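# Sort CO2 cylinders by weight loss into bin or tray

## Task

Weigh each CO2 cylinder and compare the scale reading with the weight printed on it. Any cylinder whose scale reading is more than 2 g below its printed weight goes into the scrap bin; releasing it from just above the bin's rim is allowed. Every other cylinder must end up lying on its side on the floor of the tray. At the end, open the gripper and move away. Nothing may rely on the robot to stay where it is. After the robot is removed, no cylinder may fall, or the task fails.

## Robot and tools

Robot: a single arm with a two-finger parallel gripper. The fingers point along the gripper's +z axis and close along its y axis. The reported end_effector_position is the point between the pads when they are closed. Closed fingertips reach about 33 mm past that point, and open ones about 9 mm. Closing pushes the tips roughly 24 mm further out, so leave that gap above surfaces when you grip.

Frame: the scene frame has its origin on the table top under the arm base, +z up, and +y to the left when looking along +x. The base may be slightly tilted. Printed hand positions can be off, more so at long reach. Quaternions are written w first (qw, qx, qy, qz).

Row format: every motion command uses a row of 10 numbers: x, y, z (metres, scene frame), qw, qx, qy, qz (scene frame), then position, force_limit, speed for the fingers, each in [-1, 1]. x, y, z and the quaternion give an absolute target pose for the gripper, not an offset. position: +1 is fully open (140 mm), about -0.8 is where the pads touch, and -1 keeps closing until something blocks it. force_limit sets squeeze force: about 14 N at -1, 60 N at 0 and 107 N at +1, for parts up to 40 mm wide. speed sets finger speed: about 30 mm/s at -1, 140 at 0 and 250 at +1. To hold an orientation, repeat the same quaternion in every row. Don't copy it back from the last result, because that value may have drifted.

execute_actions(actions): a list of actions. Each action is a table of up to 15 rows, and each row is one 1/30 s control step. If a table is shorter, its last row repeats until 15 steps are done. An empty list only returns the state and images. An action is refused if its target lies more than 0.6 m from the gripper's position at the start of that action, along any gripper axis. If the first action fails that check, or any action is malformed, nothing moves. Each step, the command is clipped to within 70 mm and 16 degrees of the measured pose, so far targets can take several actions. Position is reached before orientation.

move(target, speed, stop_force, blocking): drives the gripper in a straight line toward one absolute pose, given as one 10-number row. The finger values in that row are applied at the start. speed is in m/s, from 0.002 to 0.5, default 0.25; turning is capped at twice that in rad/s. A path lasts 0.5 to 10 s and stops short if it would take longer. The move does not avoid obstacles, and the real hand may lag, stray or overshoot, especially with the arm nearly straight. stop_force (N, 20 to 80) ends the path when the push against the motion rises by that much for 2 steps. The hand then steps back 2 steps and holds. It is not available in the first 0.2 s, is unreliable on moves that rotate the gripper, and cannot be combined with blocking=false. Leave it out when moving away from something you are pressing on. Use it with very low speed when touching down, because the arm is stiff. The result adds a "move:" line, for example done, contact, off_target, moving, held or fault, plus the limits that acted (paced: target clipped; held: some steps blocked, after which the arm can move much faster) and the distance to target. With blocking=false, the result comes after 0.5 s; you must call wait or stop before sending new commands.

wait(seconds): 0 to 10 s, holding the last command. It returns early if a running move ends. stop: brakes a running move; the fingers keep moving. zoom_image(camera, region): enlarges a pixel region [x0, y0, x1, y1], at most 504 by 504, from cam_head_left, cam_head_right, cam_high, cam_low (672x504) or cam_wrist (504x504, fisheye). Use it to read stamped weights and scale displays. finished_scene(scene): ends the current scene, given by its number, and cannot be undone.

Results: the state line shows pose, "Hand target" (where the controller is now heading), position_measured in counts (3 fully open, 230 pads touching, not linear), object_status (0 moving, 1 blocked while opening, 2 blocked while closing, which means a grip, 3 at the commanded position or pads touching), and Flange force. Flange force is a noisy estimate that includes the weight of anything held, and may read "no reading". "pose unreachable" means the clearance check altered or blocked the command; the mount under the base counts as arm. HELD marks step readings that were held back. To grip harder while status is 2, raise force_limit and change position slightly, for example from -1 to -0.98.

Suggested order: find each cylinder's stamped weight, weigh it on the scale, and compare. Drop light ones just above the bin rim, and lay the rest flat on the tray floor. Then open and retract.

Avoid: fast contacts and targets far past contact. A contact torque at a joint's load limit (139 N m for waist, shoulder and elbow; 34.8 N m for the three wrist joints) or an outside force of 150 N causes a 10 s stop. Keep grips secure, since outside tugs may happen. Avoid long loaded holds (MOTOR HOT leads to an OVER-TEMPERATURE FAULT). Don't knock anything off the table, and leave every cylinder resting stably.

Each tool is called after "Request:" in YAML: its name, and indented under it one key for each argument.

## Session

Request:
execute_actions:
  actions: []

Scene clock: 0.00 s.
end_effector_position=(+0.4332, +0.3726, +0.2329) position_measured=3 object_status=3 end_effector_quat_wxyz=(-0.008, +0.401, +0.916, +0.021)
Joint positions: [ 0.898  0.802 -0.175  0.123 -0.606  2.842]
Joint velocities: [-0.     0.     0.     0.     0.     0.003]
Flange force (N, the push that the arm receives, along the gripper's own x y z axes): no reading
Hand target: +0.433, +0.373, +0.233; -0.008, +0.401, +0.916, +0.021

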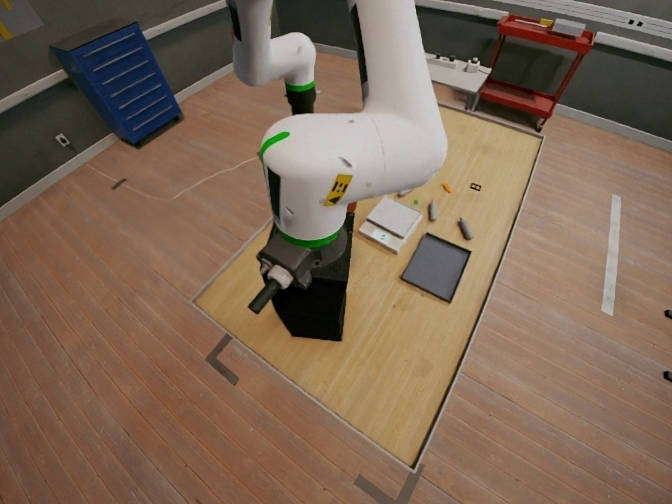

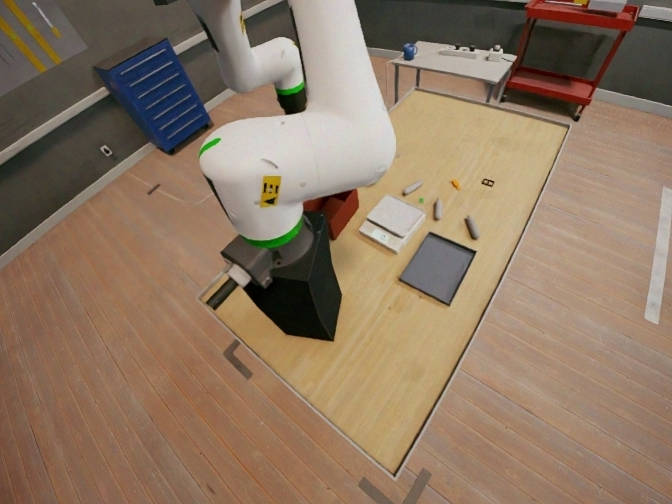

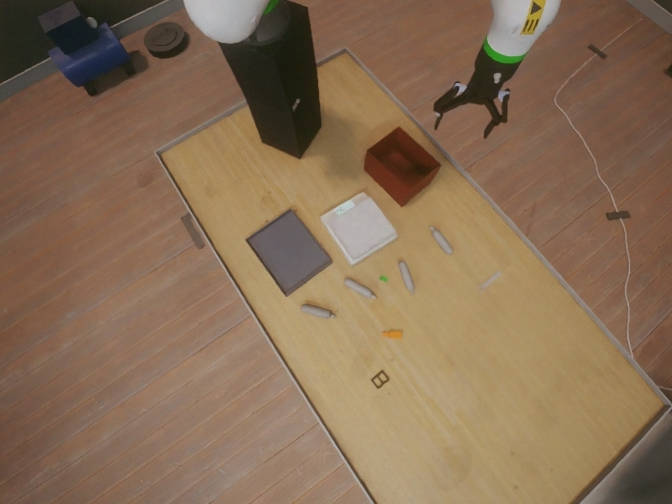

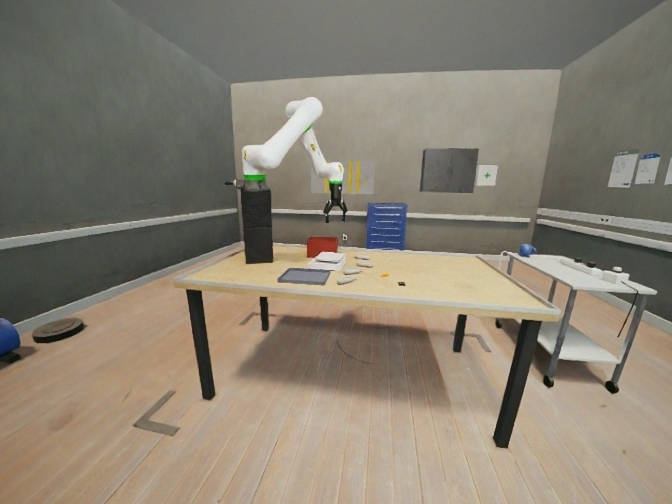

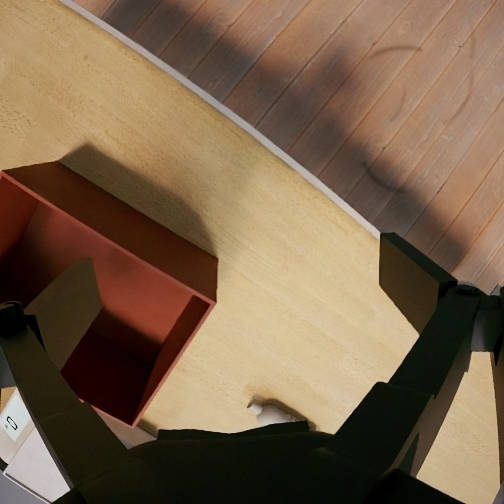

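Request:
move:
  target: [0.65,0.182,0.17,0,1,0.02,0,-0.1,-0.3,0]
  speed: 0.4

Request:
move:
  target: [0.65,0.182,0.085,0,1,0.02,0,-0.1,-0.3,0]

Scene clock: 11.47 s.
end_effector_position=(+0.6495, +0.1831, +0.1698) position_measured=141 object_status=3 end_effector_quat_wxyz=(-0.001, +1.000, +0.020, -0.001)
Joint positions: [ 0.432  1.047  0.221  0.153 -0.751  1.021]
Joint velocities: [-0.     0.001  0.001  0.001 -0.001 -0.002]
Flange force (N, the push that the arm receives, along the gripper's own x y z axes): [-10.0 1.5 -3.3]
Hand target: +0.650, +0.183, +0.170; -0.001, +1.000, +0.020, -0.001
Off the commanded pose: 0.001 m, 0 deg.
move: done

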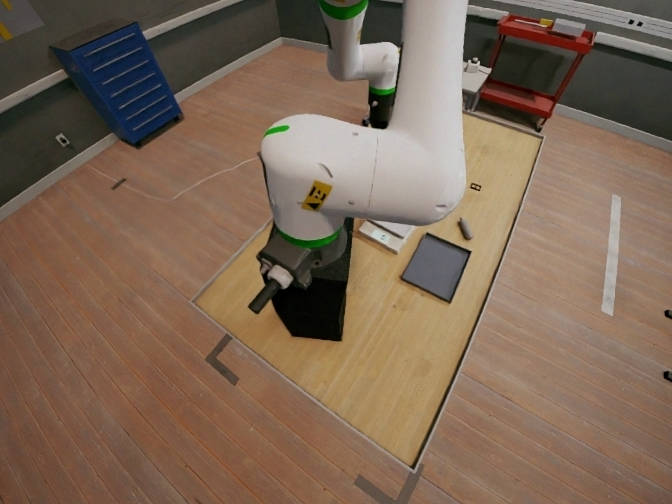

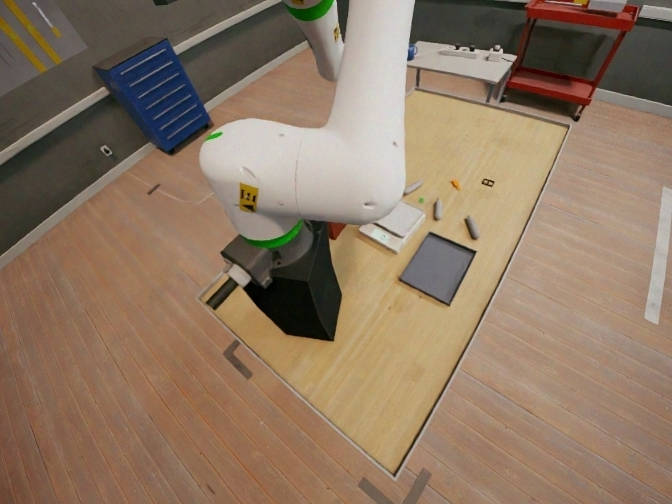

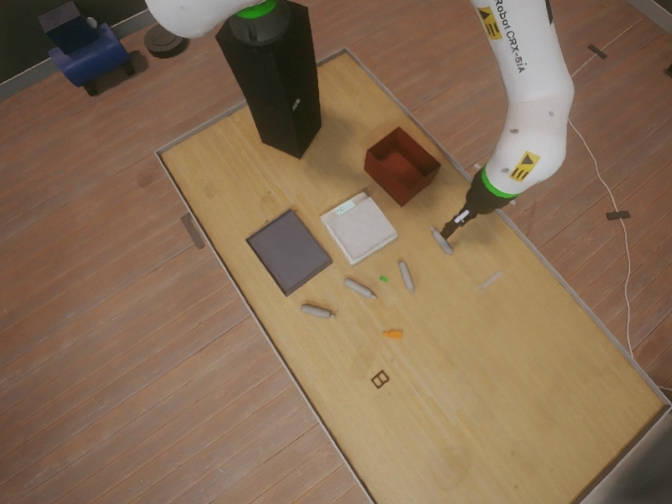

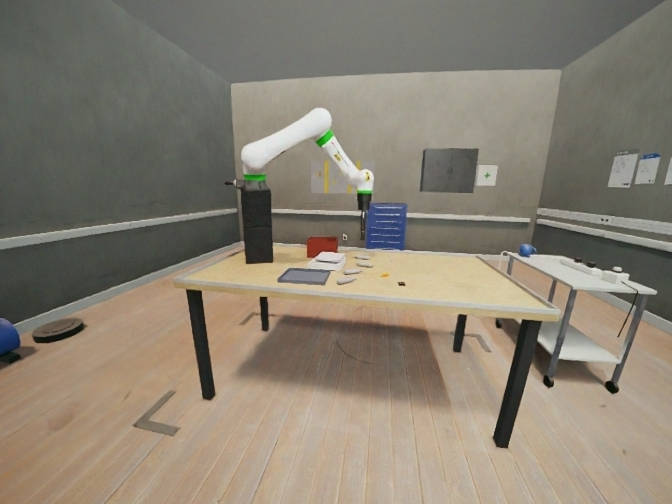

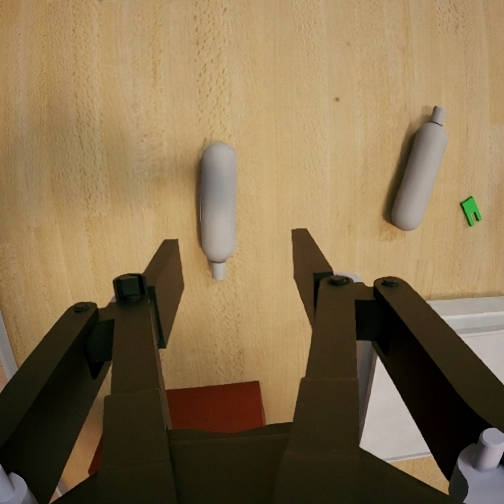

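Scene clock: 12.30 s.
end_effector_position=(+0.6499, +0.1819, +0.0851) position_measured=141 object_status=3 end_effector_quat_wxyz=(+0.000, +1.000, +0.020, +0.000)
Joint positions: [ 0.417  1.208  0.291  0.174 -0.659  1.009]
Joint velocities: [-0.     0.003  0.001 -0.    -0.    -0.   ]
Flange force (N, the push that the arm receives, along the gripper's own x y z axes): [-12.0 3.3 -9.8]
Hand target: +0.650, +0.182, +0.085; +0.000, +1.000, +0.020, +0.000
Off the commanded pose: 0.000 m, 0 deg.
move: done

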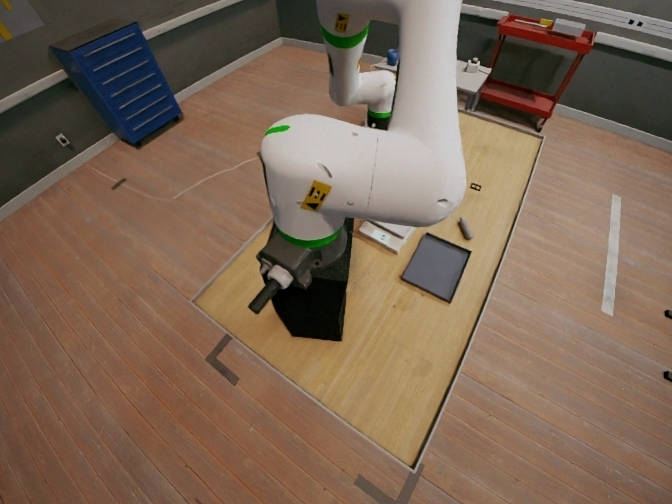

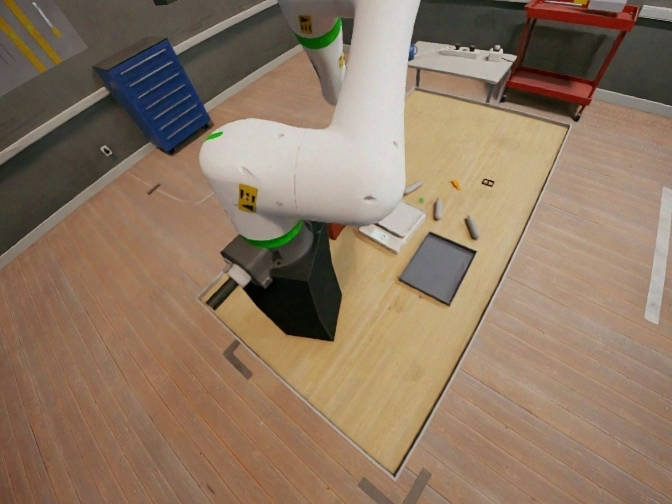

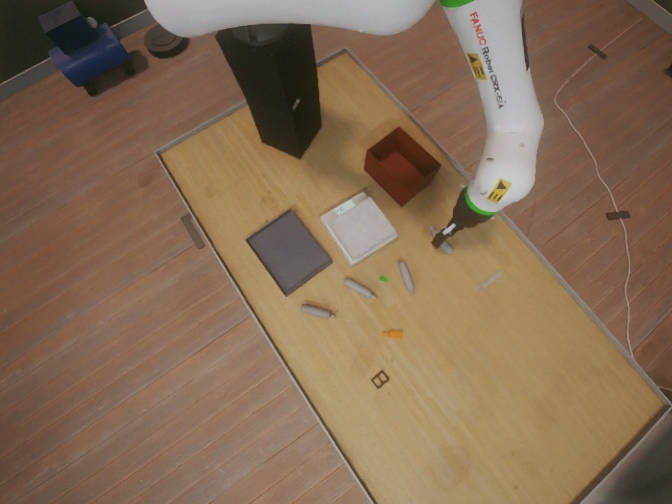

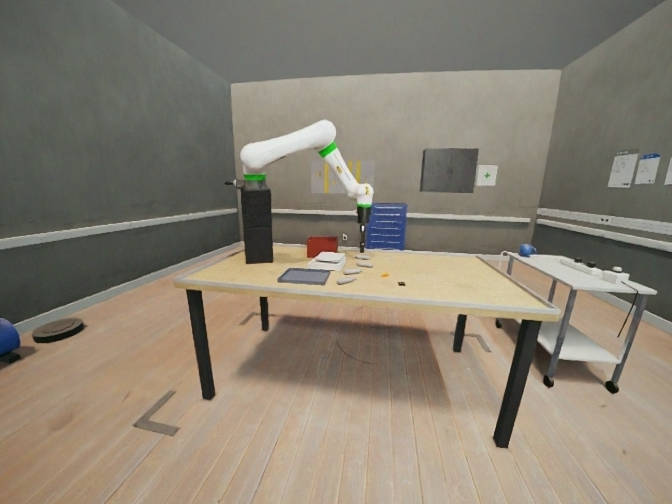

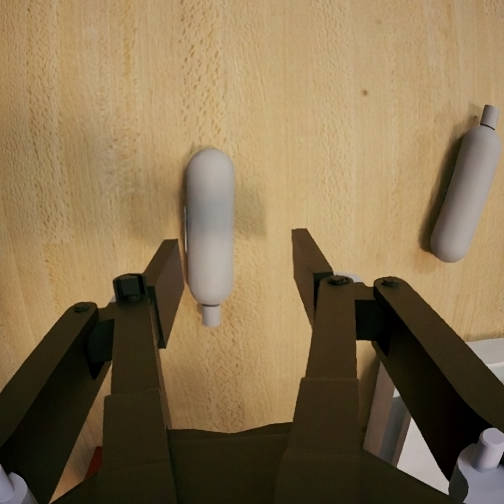

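Request:
move:
  target: [0.655,0.194,0.046,0,1,0.02,0,-0.1,-0.3,0]
  speed: 0.08

Request:
move:
  target: [0.655,0.166,0.046,0,1,0.02,0,-0.1,-0.3,0]
  speed: 0.05

Scene clock: 19.37 s.
end_effector_position=(+0.6550, +0.1939, +0.0460) position_measured=141 object_status=3 end_effector_quat_wxyz=(+0.000, +1.000, +0.020, +0.000)
Joint positions: [ 0.424  1.303  0.377  0.176 -0.651  1.001]
Joint velocities: [ 0.     0.003  0.001 -0.001 -0.002  0.001]
Flange force (N, the push that the arm receives, along the gripper's own x y z axes): [-14.4 2.0 -10.2]
Hand target: +0.655, +0.194, +0.046; +0.000, +1.000, +0.020, +0.000
Off the commanded pose: 0.000 m, 0 deg.
move: done

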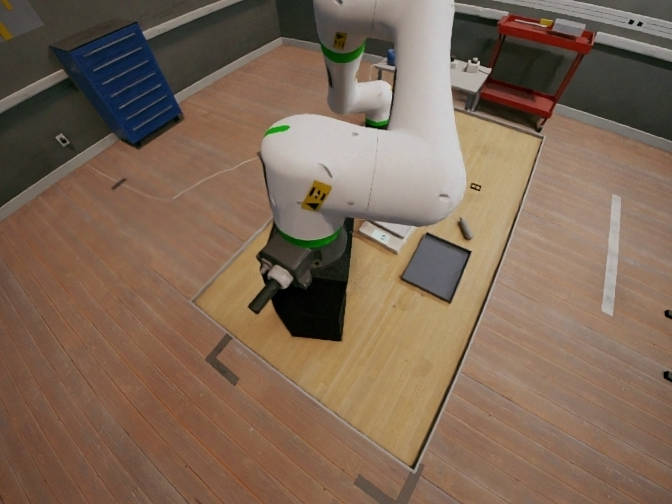

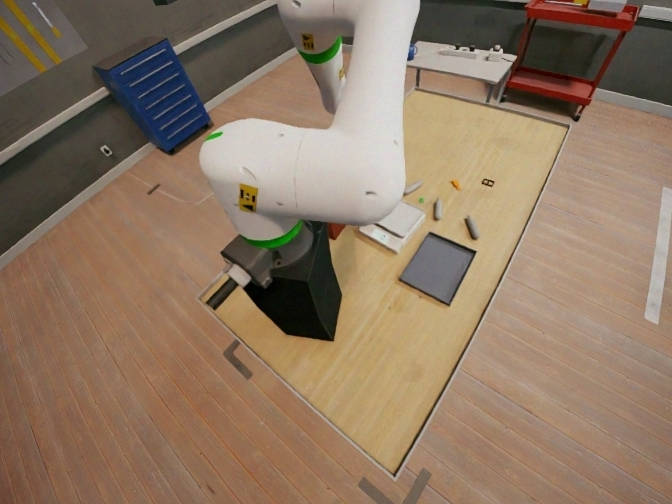

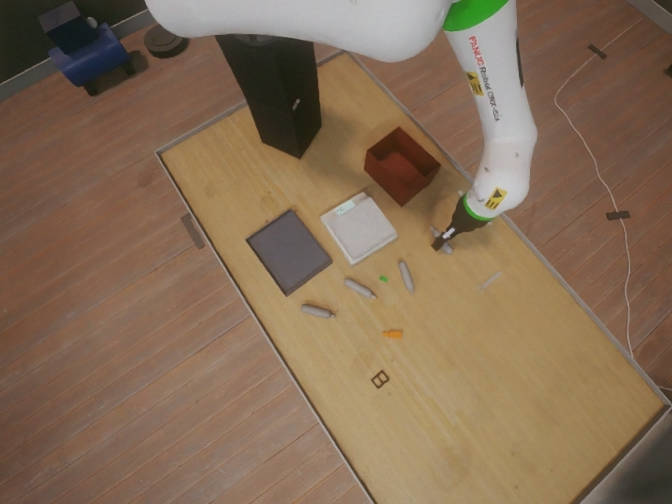

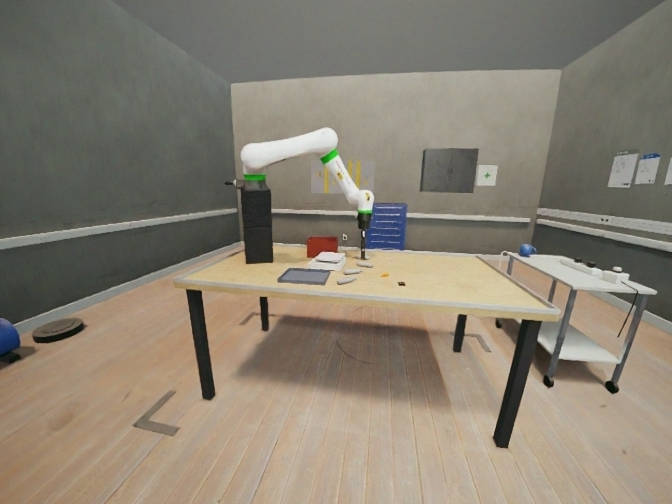

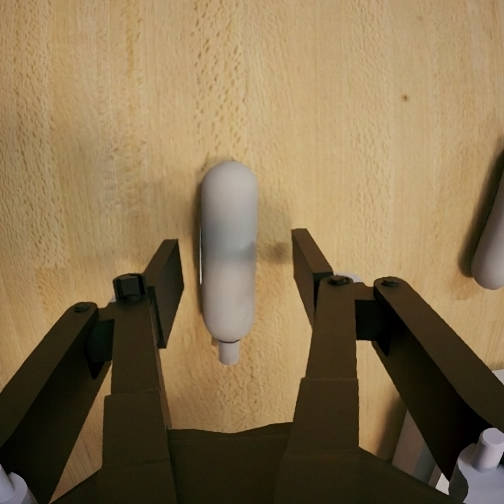

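Scene clock: 20.23 s.
end_effector_position=(+0.6550, +0.1661, +0.0460) position_measured=141 object_status=3 end_effector_quat_wxyz=(-0.000, +1.000, +0.020, -0.000)
Joint positions: [ 0.386  1.285  0.342  0.181 -0.63   1.033]
Joint velocities: [-0.001 -0.002 -0.001  0.    -0.001  0.002]
Flange force (N, the push that the arm receives, along the gripper's own x y z axes): [-10.8 -0.2 -7.3]
Hand target: +0.655, +0.166, +0.046; -0.000, +1.000, +0.020, -0.000
Off the commanded pose: 0.000 m, 0 deg.
move: done

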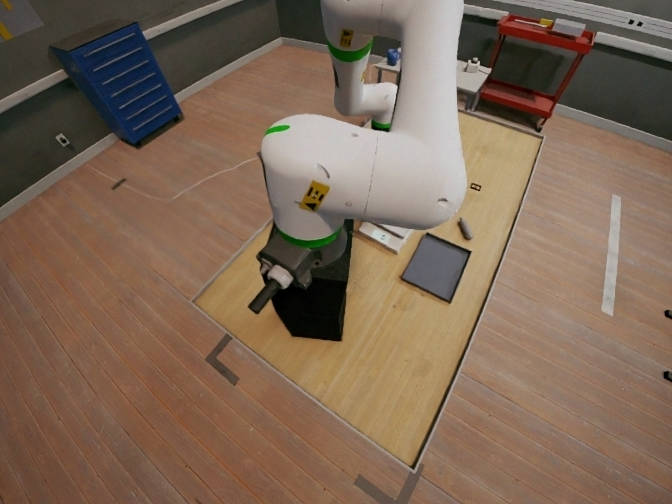

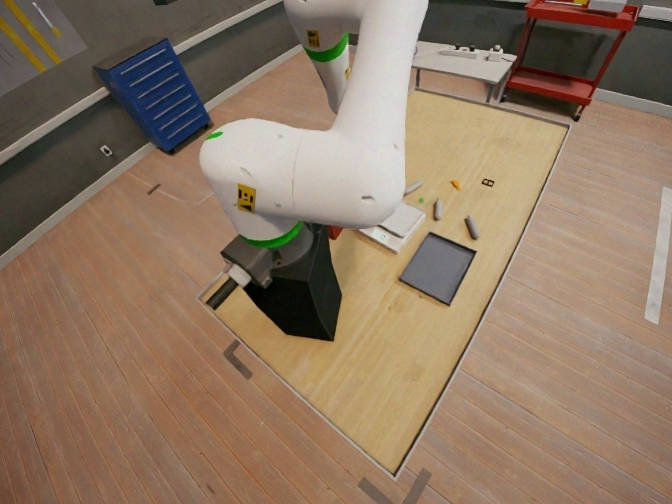

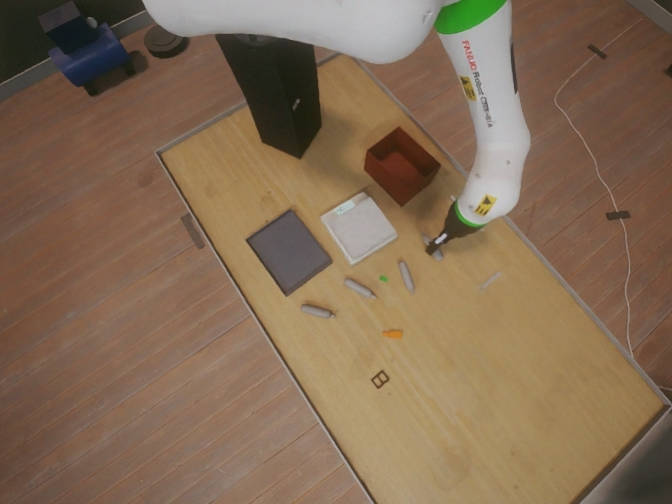

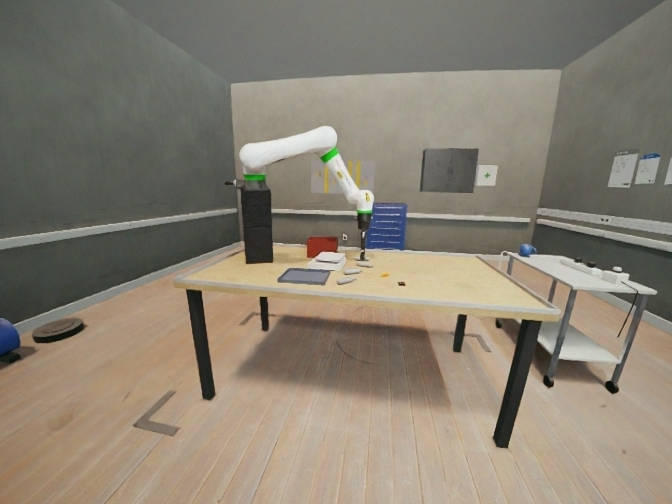

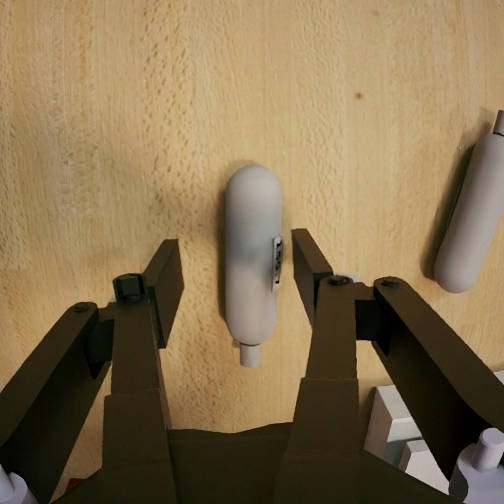

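Request:
move:
  target: [0.66,0.172,0.043,0,1,0.02,0,-0.2,-0.3,-0.8]
  speed: 0.02

Request:
zoom_image:
  camera: "cam_wrist"
  region: [110,130,360,380]

Request:
move:
  target: [0.66,0.172,0.043,0,1,0.02,0,-1,-0.3,-0.3]

Request:
move:
  target: [0.63,0.14,0.14,0,0.95,0.3,0,-1,-0.3,0]

Request:
move:
  target: [0.47,-0.01,0.135,0,0.707,0.707,0,-1,-0.3,0]
  speed: 0.35

Scene clock: 25.53 s.
end_effector_position=(+0.6600, +0.1720, +0.0430) position_measured=154 object_status=3 end_effector_quat_wxyz=(-0.000, +1.000, +0.020, +0.000)
Joint positions: [ 0.391  1.303  0.374  0.177 -0.644  1.032]
Joint velocities: [ 0.     0.002  0.003  0.    -0.003 -0.001]
Flange force (N, the push that the arm receives, along the gripper's own x y z axes): [-10.5 1.4 -5.7]
Hand target: +0.660, +0.172, +0.043; -0.000, +1.000, +0.020, -0.000
Off the commanded pose: 0.000 m, 0 deg.
move: done

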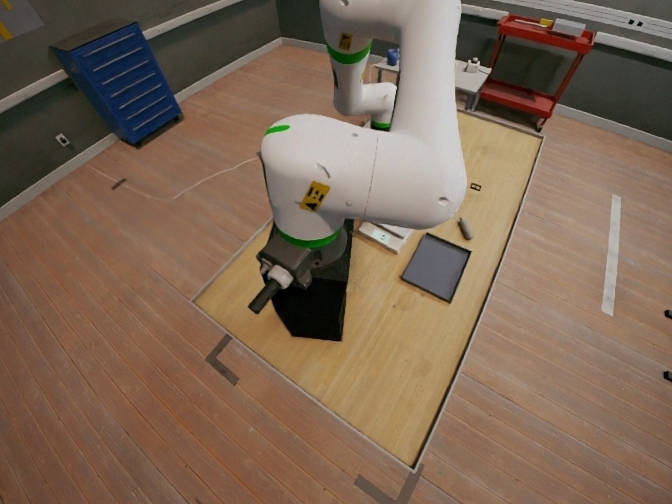

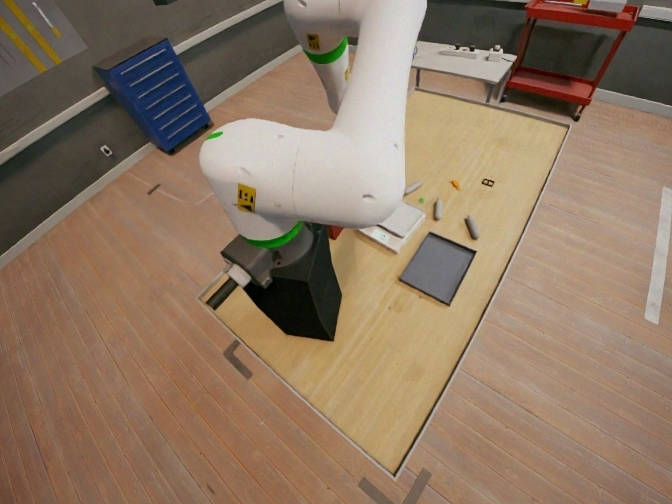

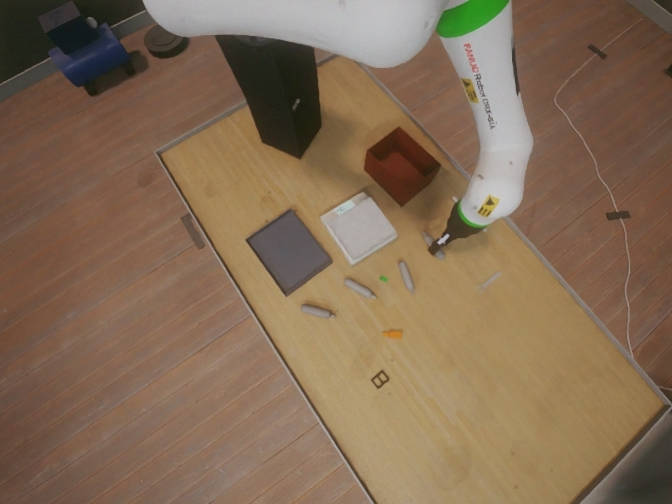

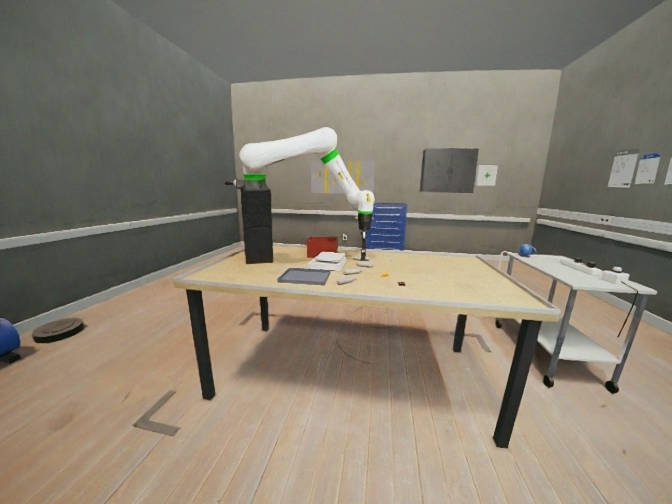

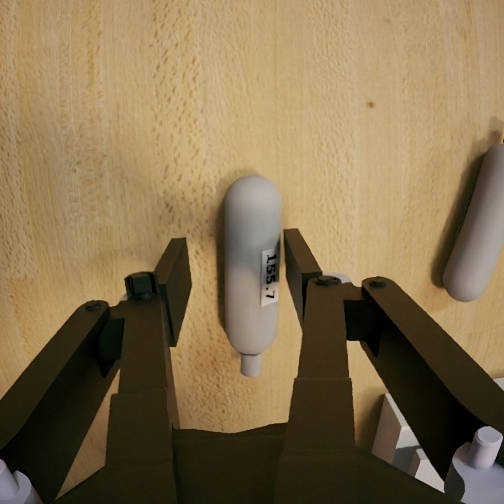

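Region (110, 130, 360, 380) of cam_wrist's 504x504 image, scaled by 2.016, with more detail than that image has.

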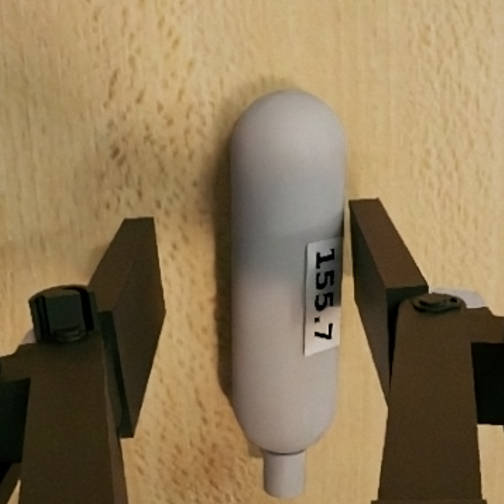

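Scene clock: 26.23 s.
end_effector_position=(+0.6600, +0.1720, +0.0430) position_measured=191 object_status=2 end_effector_quat_wxyz=(-0.000, +1.000, +0.020, +0.000)
Joint positions: [ 0.391  1.303  0.374  0.177 -0.644  1.032]
Joint velocities: [ 0.    -0.001  0.    -0.001  0.001  0.002]
Flange force (N, the push that the arm receives, along the gripper's own x y z axes): [-7.2 1.0 -15.1]
Hand target: +0.660, +0.172, +0.043; +0.000, +1.000, +0.020, +0.000
Off the commanded pose: 0.000 m, 0 deg.
move: done

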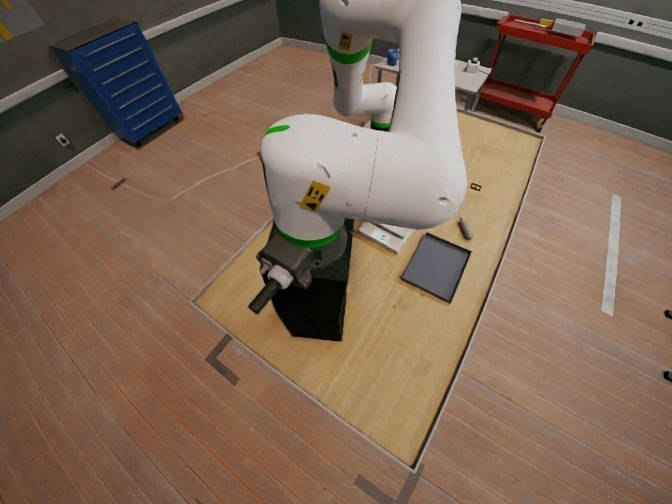

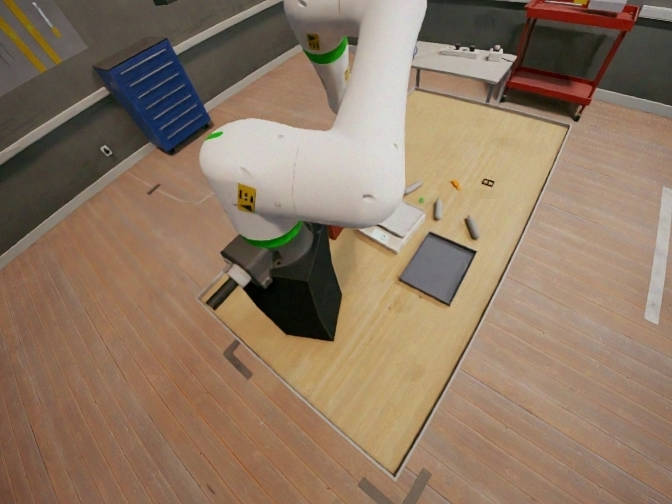

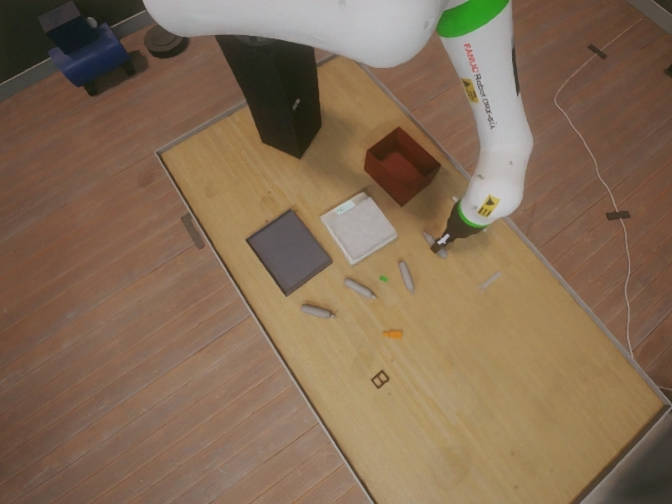

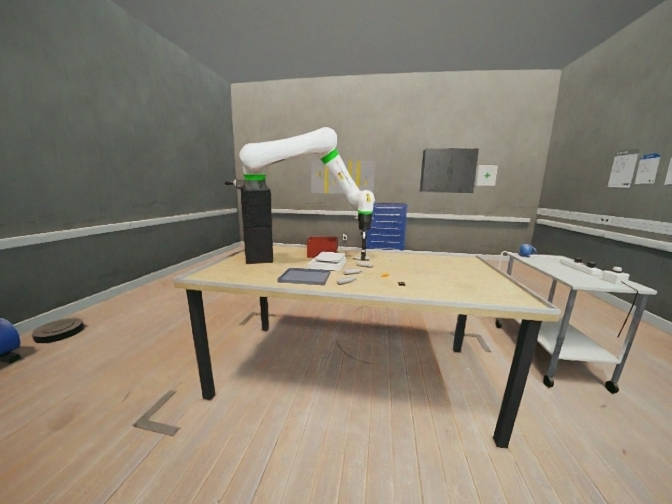

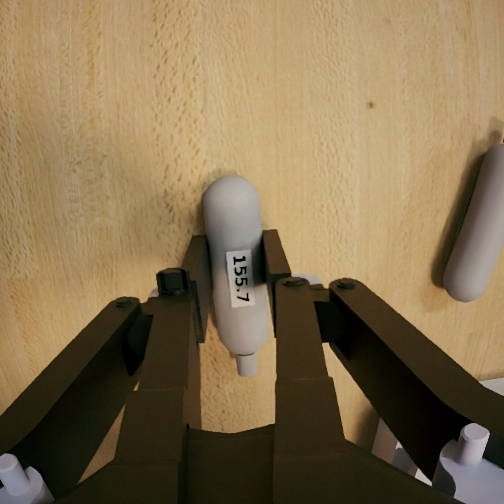

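Scene clock: 27.80 s.
end_effector_position=(+0.6302, +0.1401, +0.1400) position_measured=191 object_status=2 end_effector_quat_wxyz=(+0.000, +0.954, +0.301, -0.000)
Joint positions: [ 0.381  1.046  0.119  0.177 -0.647  1.614]
Joint velocities: [-0.    -0.001 -0.    -0.002 -0.001  0.003]
Flange force (N, the push that the arm receives, along the gripper's own x y z axes): [-4.4 -3.8 -2.3]
Hand target: +0.630, +0.140, +0.140; -0.000, +0.954, +0.301, +0.000
Off the commanded pose: 0.000 m, 0 deg.
move: done

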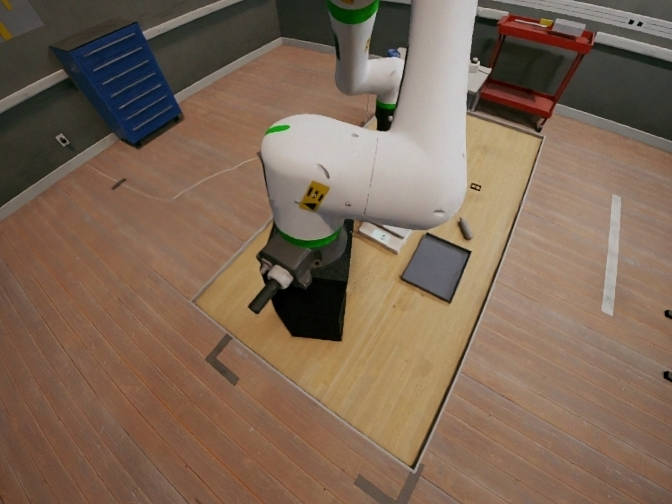

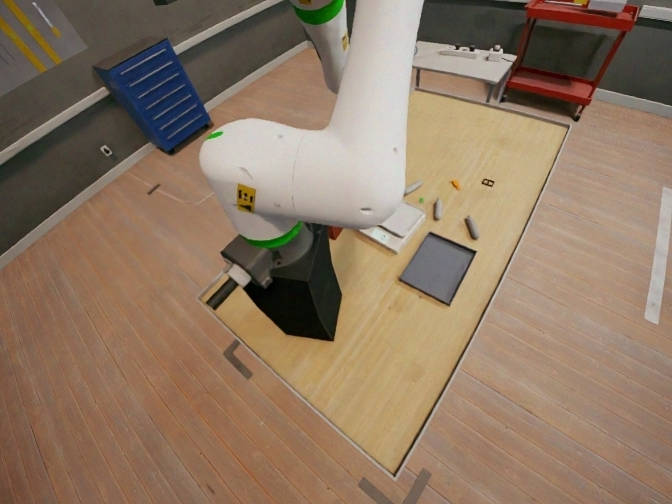

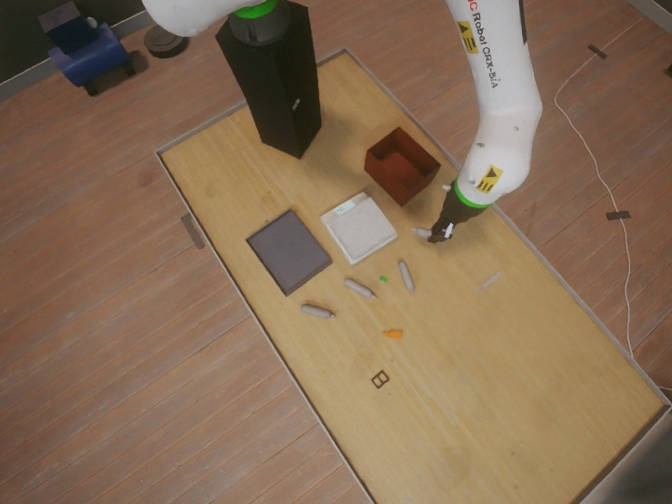

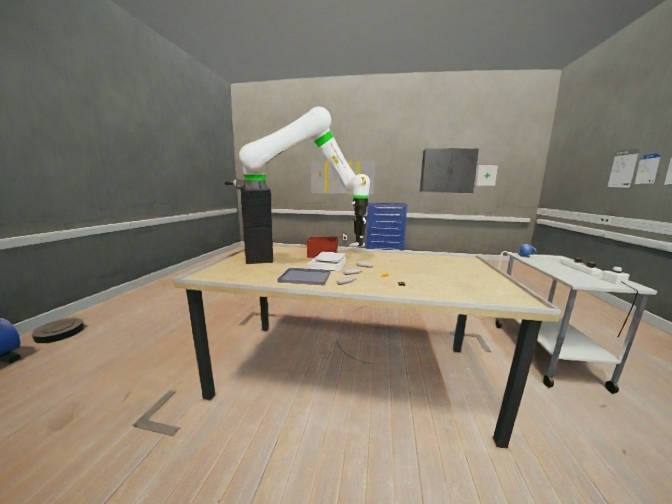

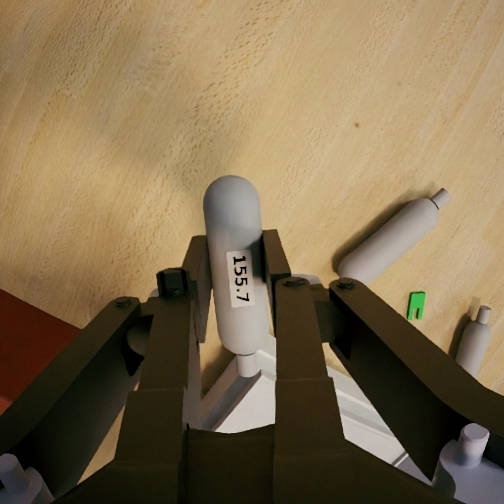

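Scene clock: 29.63 s.
end_effector_position=(+0.4701, -0.0101, +0.1356) position_measured=191 object_status=2 end_effector_quat_wxyz=(-0.000, +0.707, +0.707, -0.000)
Joint positions: [ 0.194  0.811 -0.526  0.461 -0.232  2.452]
Joint velocities: [-0.006 -0.004 -0.022  0.062  0.019 -0.055]
Flange force (N, the push that the arm receives, along the gripper's own x y z axes): no reading
Hand target: +0.470, -0.010, +0.136; -0.000, +0.707, +0.707, +0.000
Off the commanded pose: 0.001 m, 0 deg.
move: done

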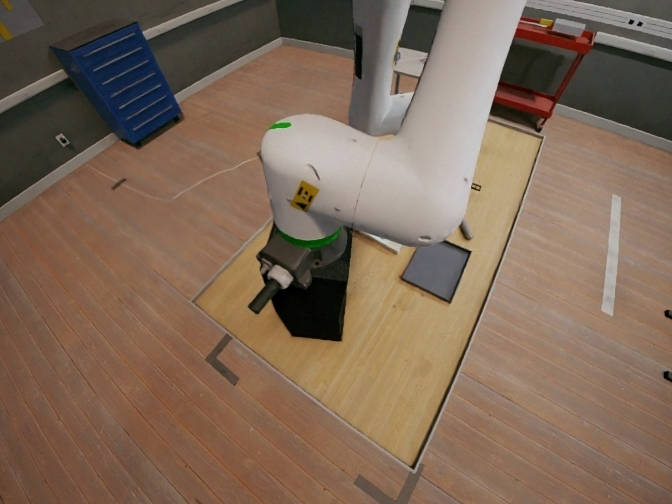

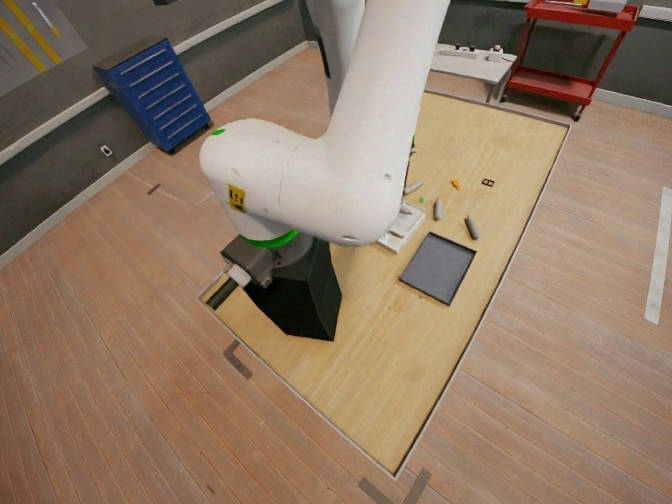

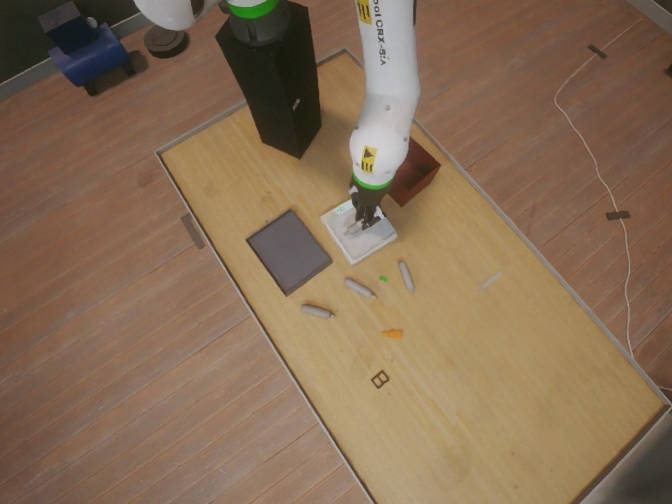

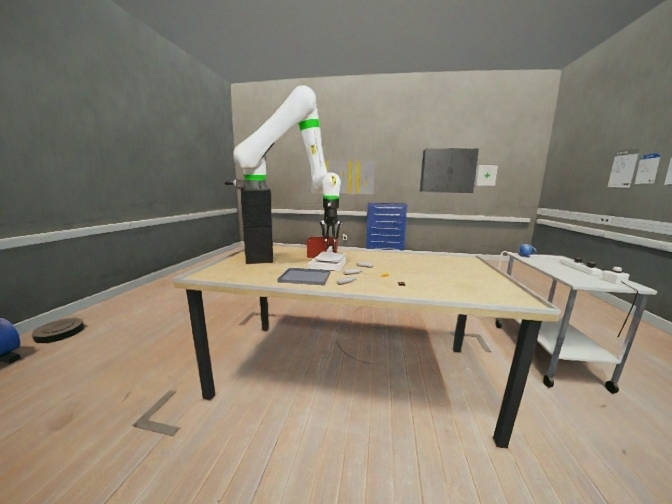

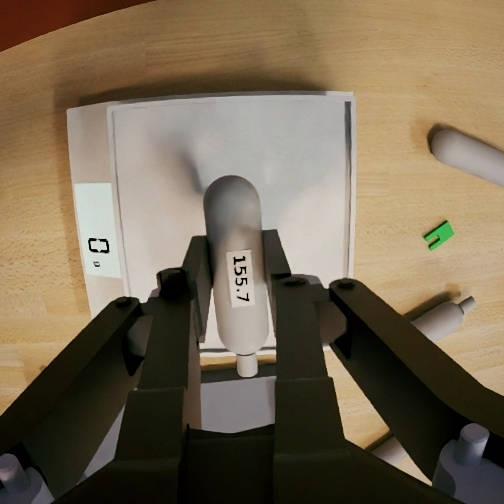

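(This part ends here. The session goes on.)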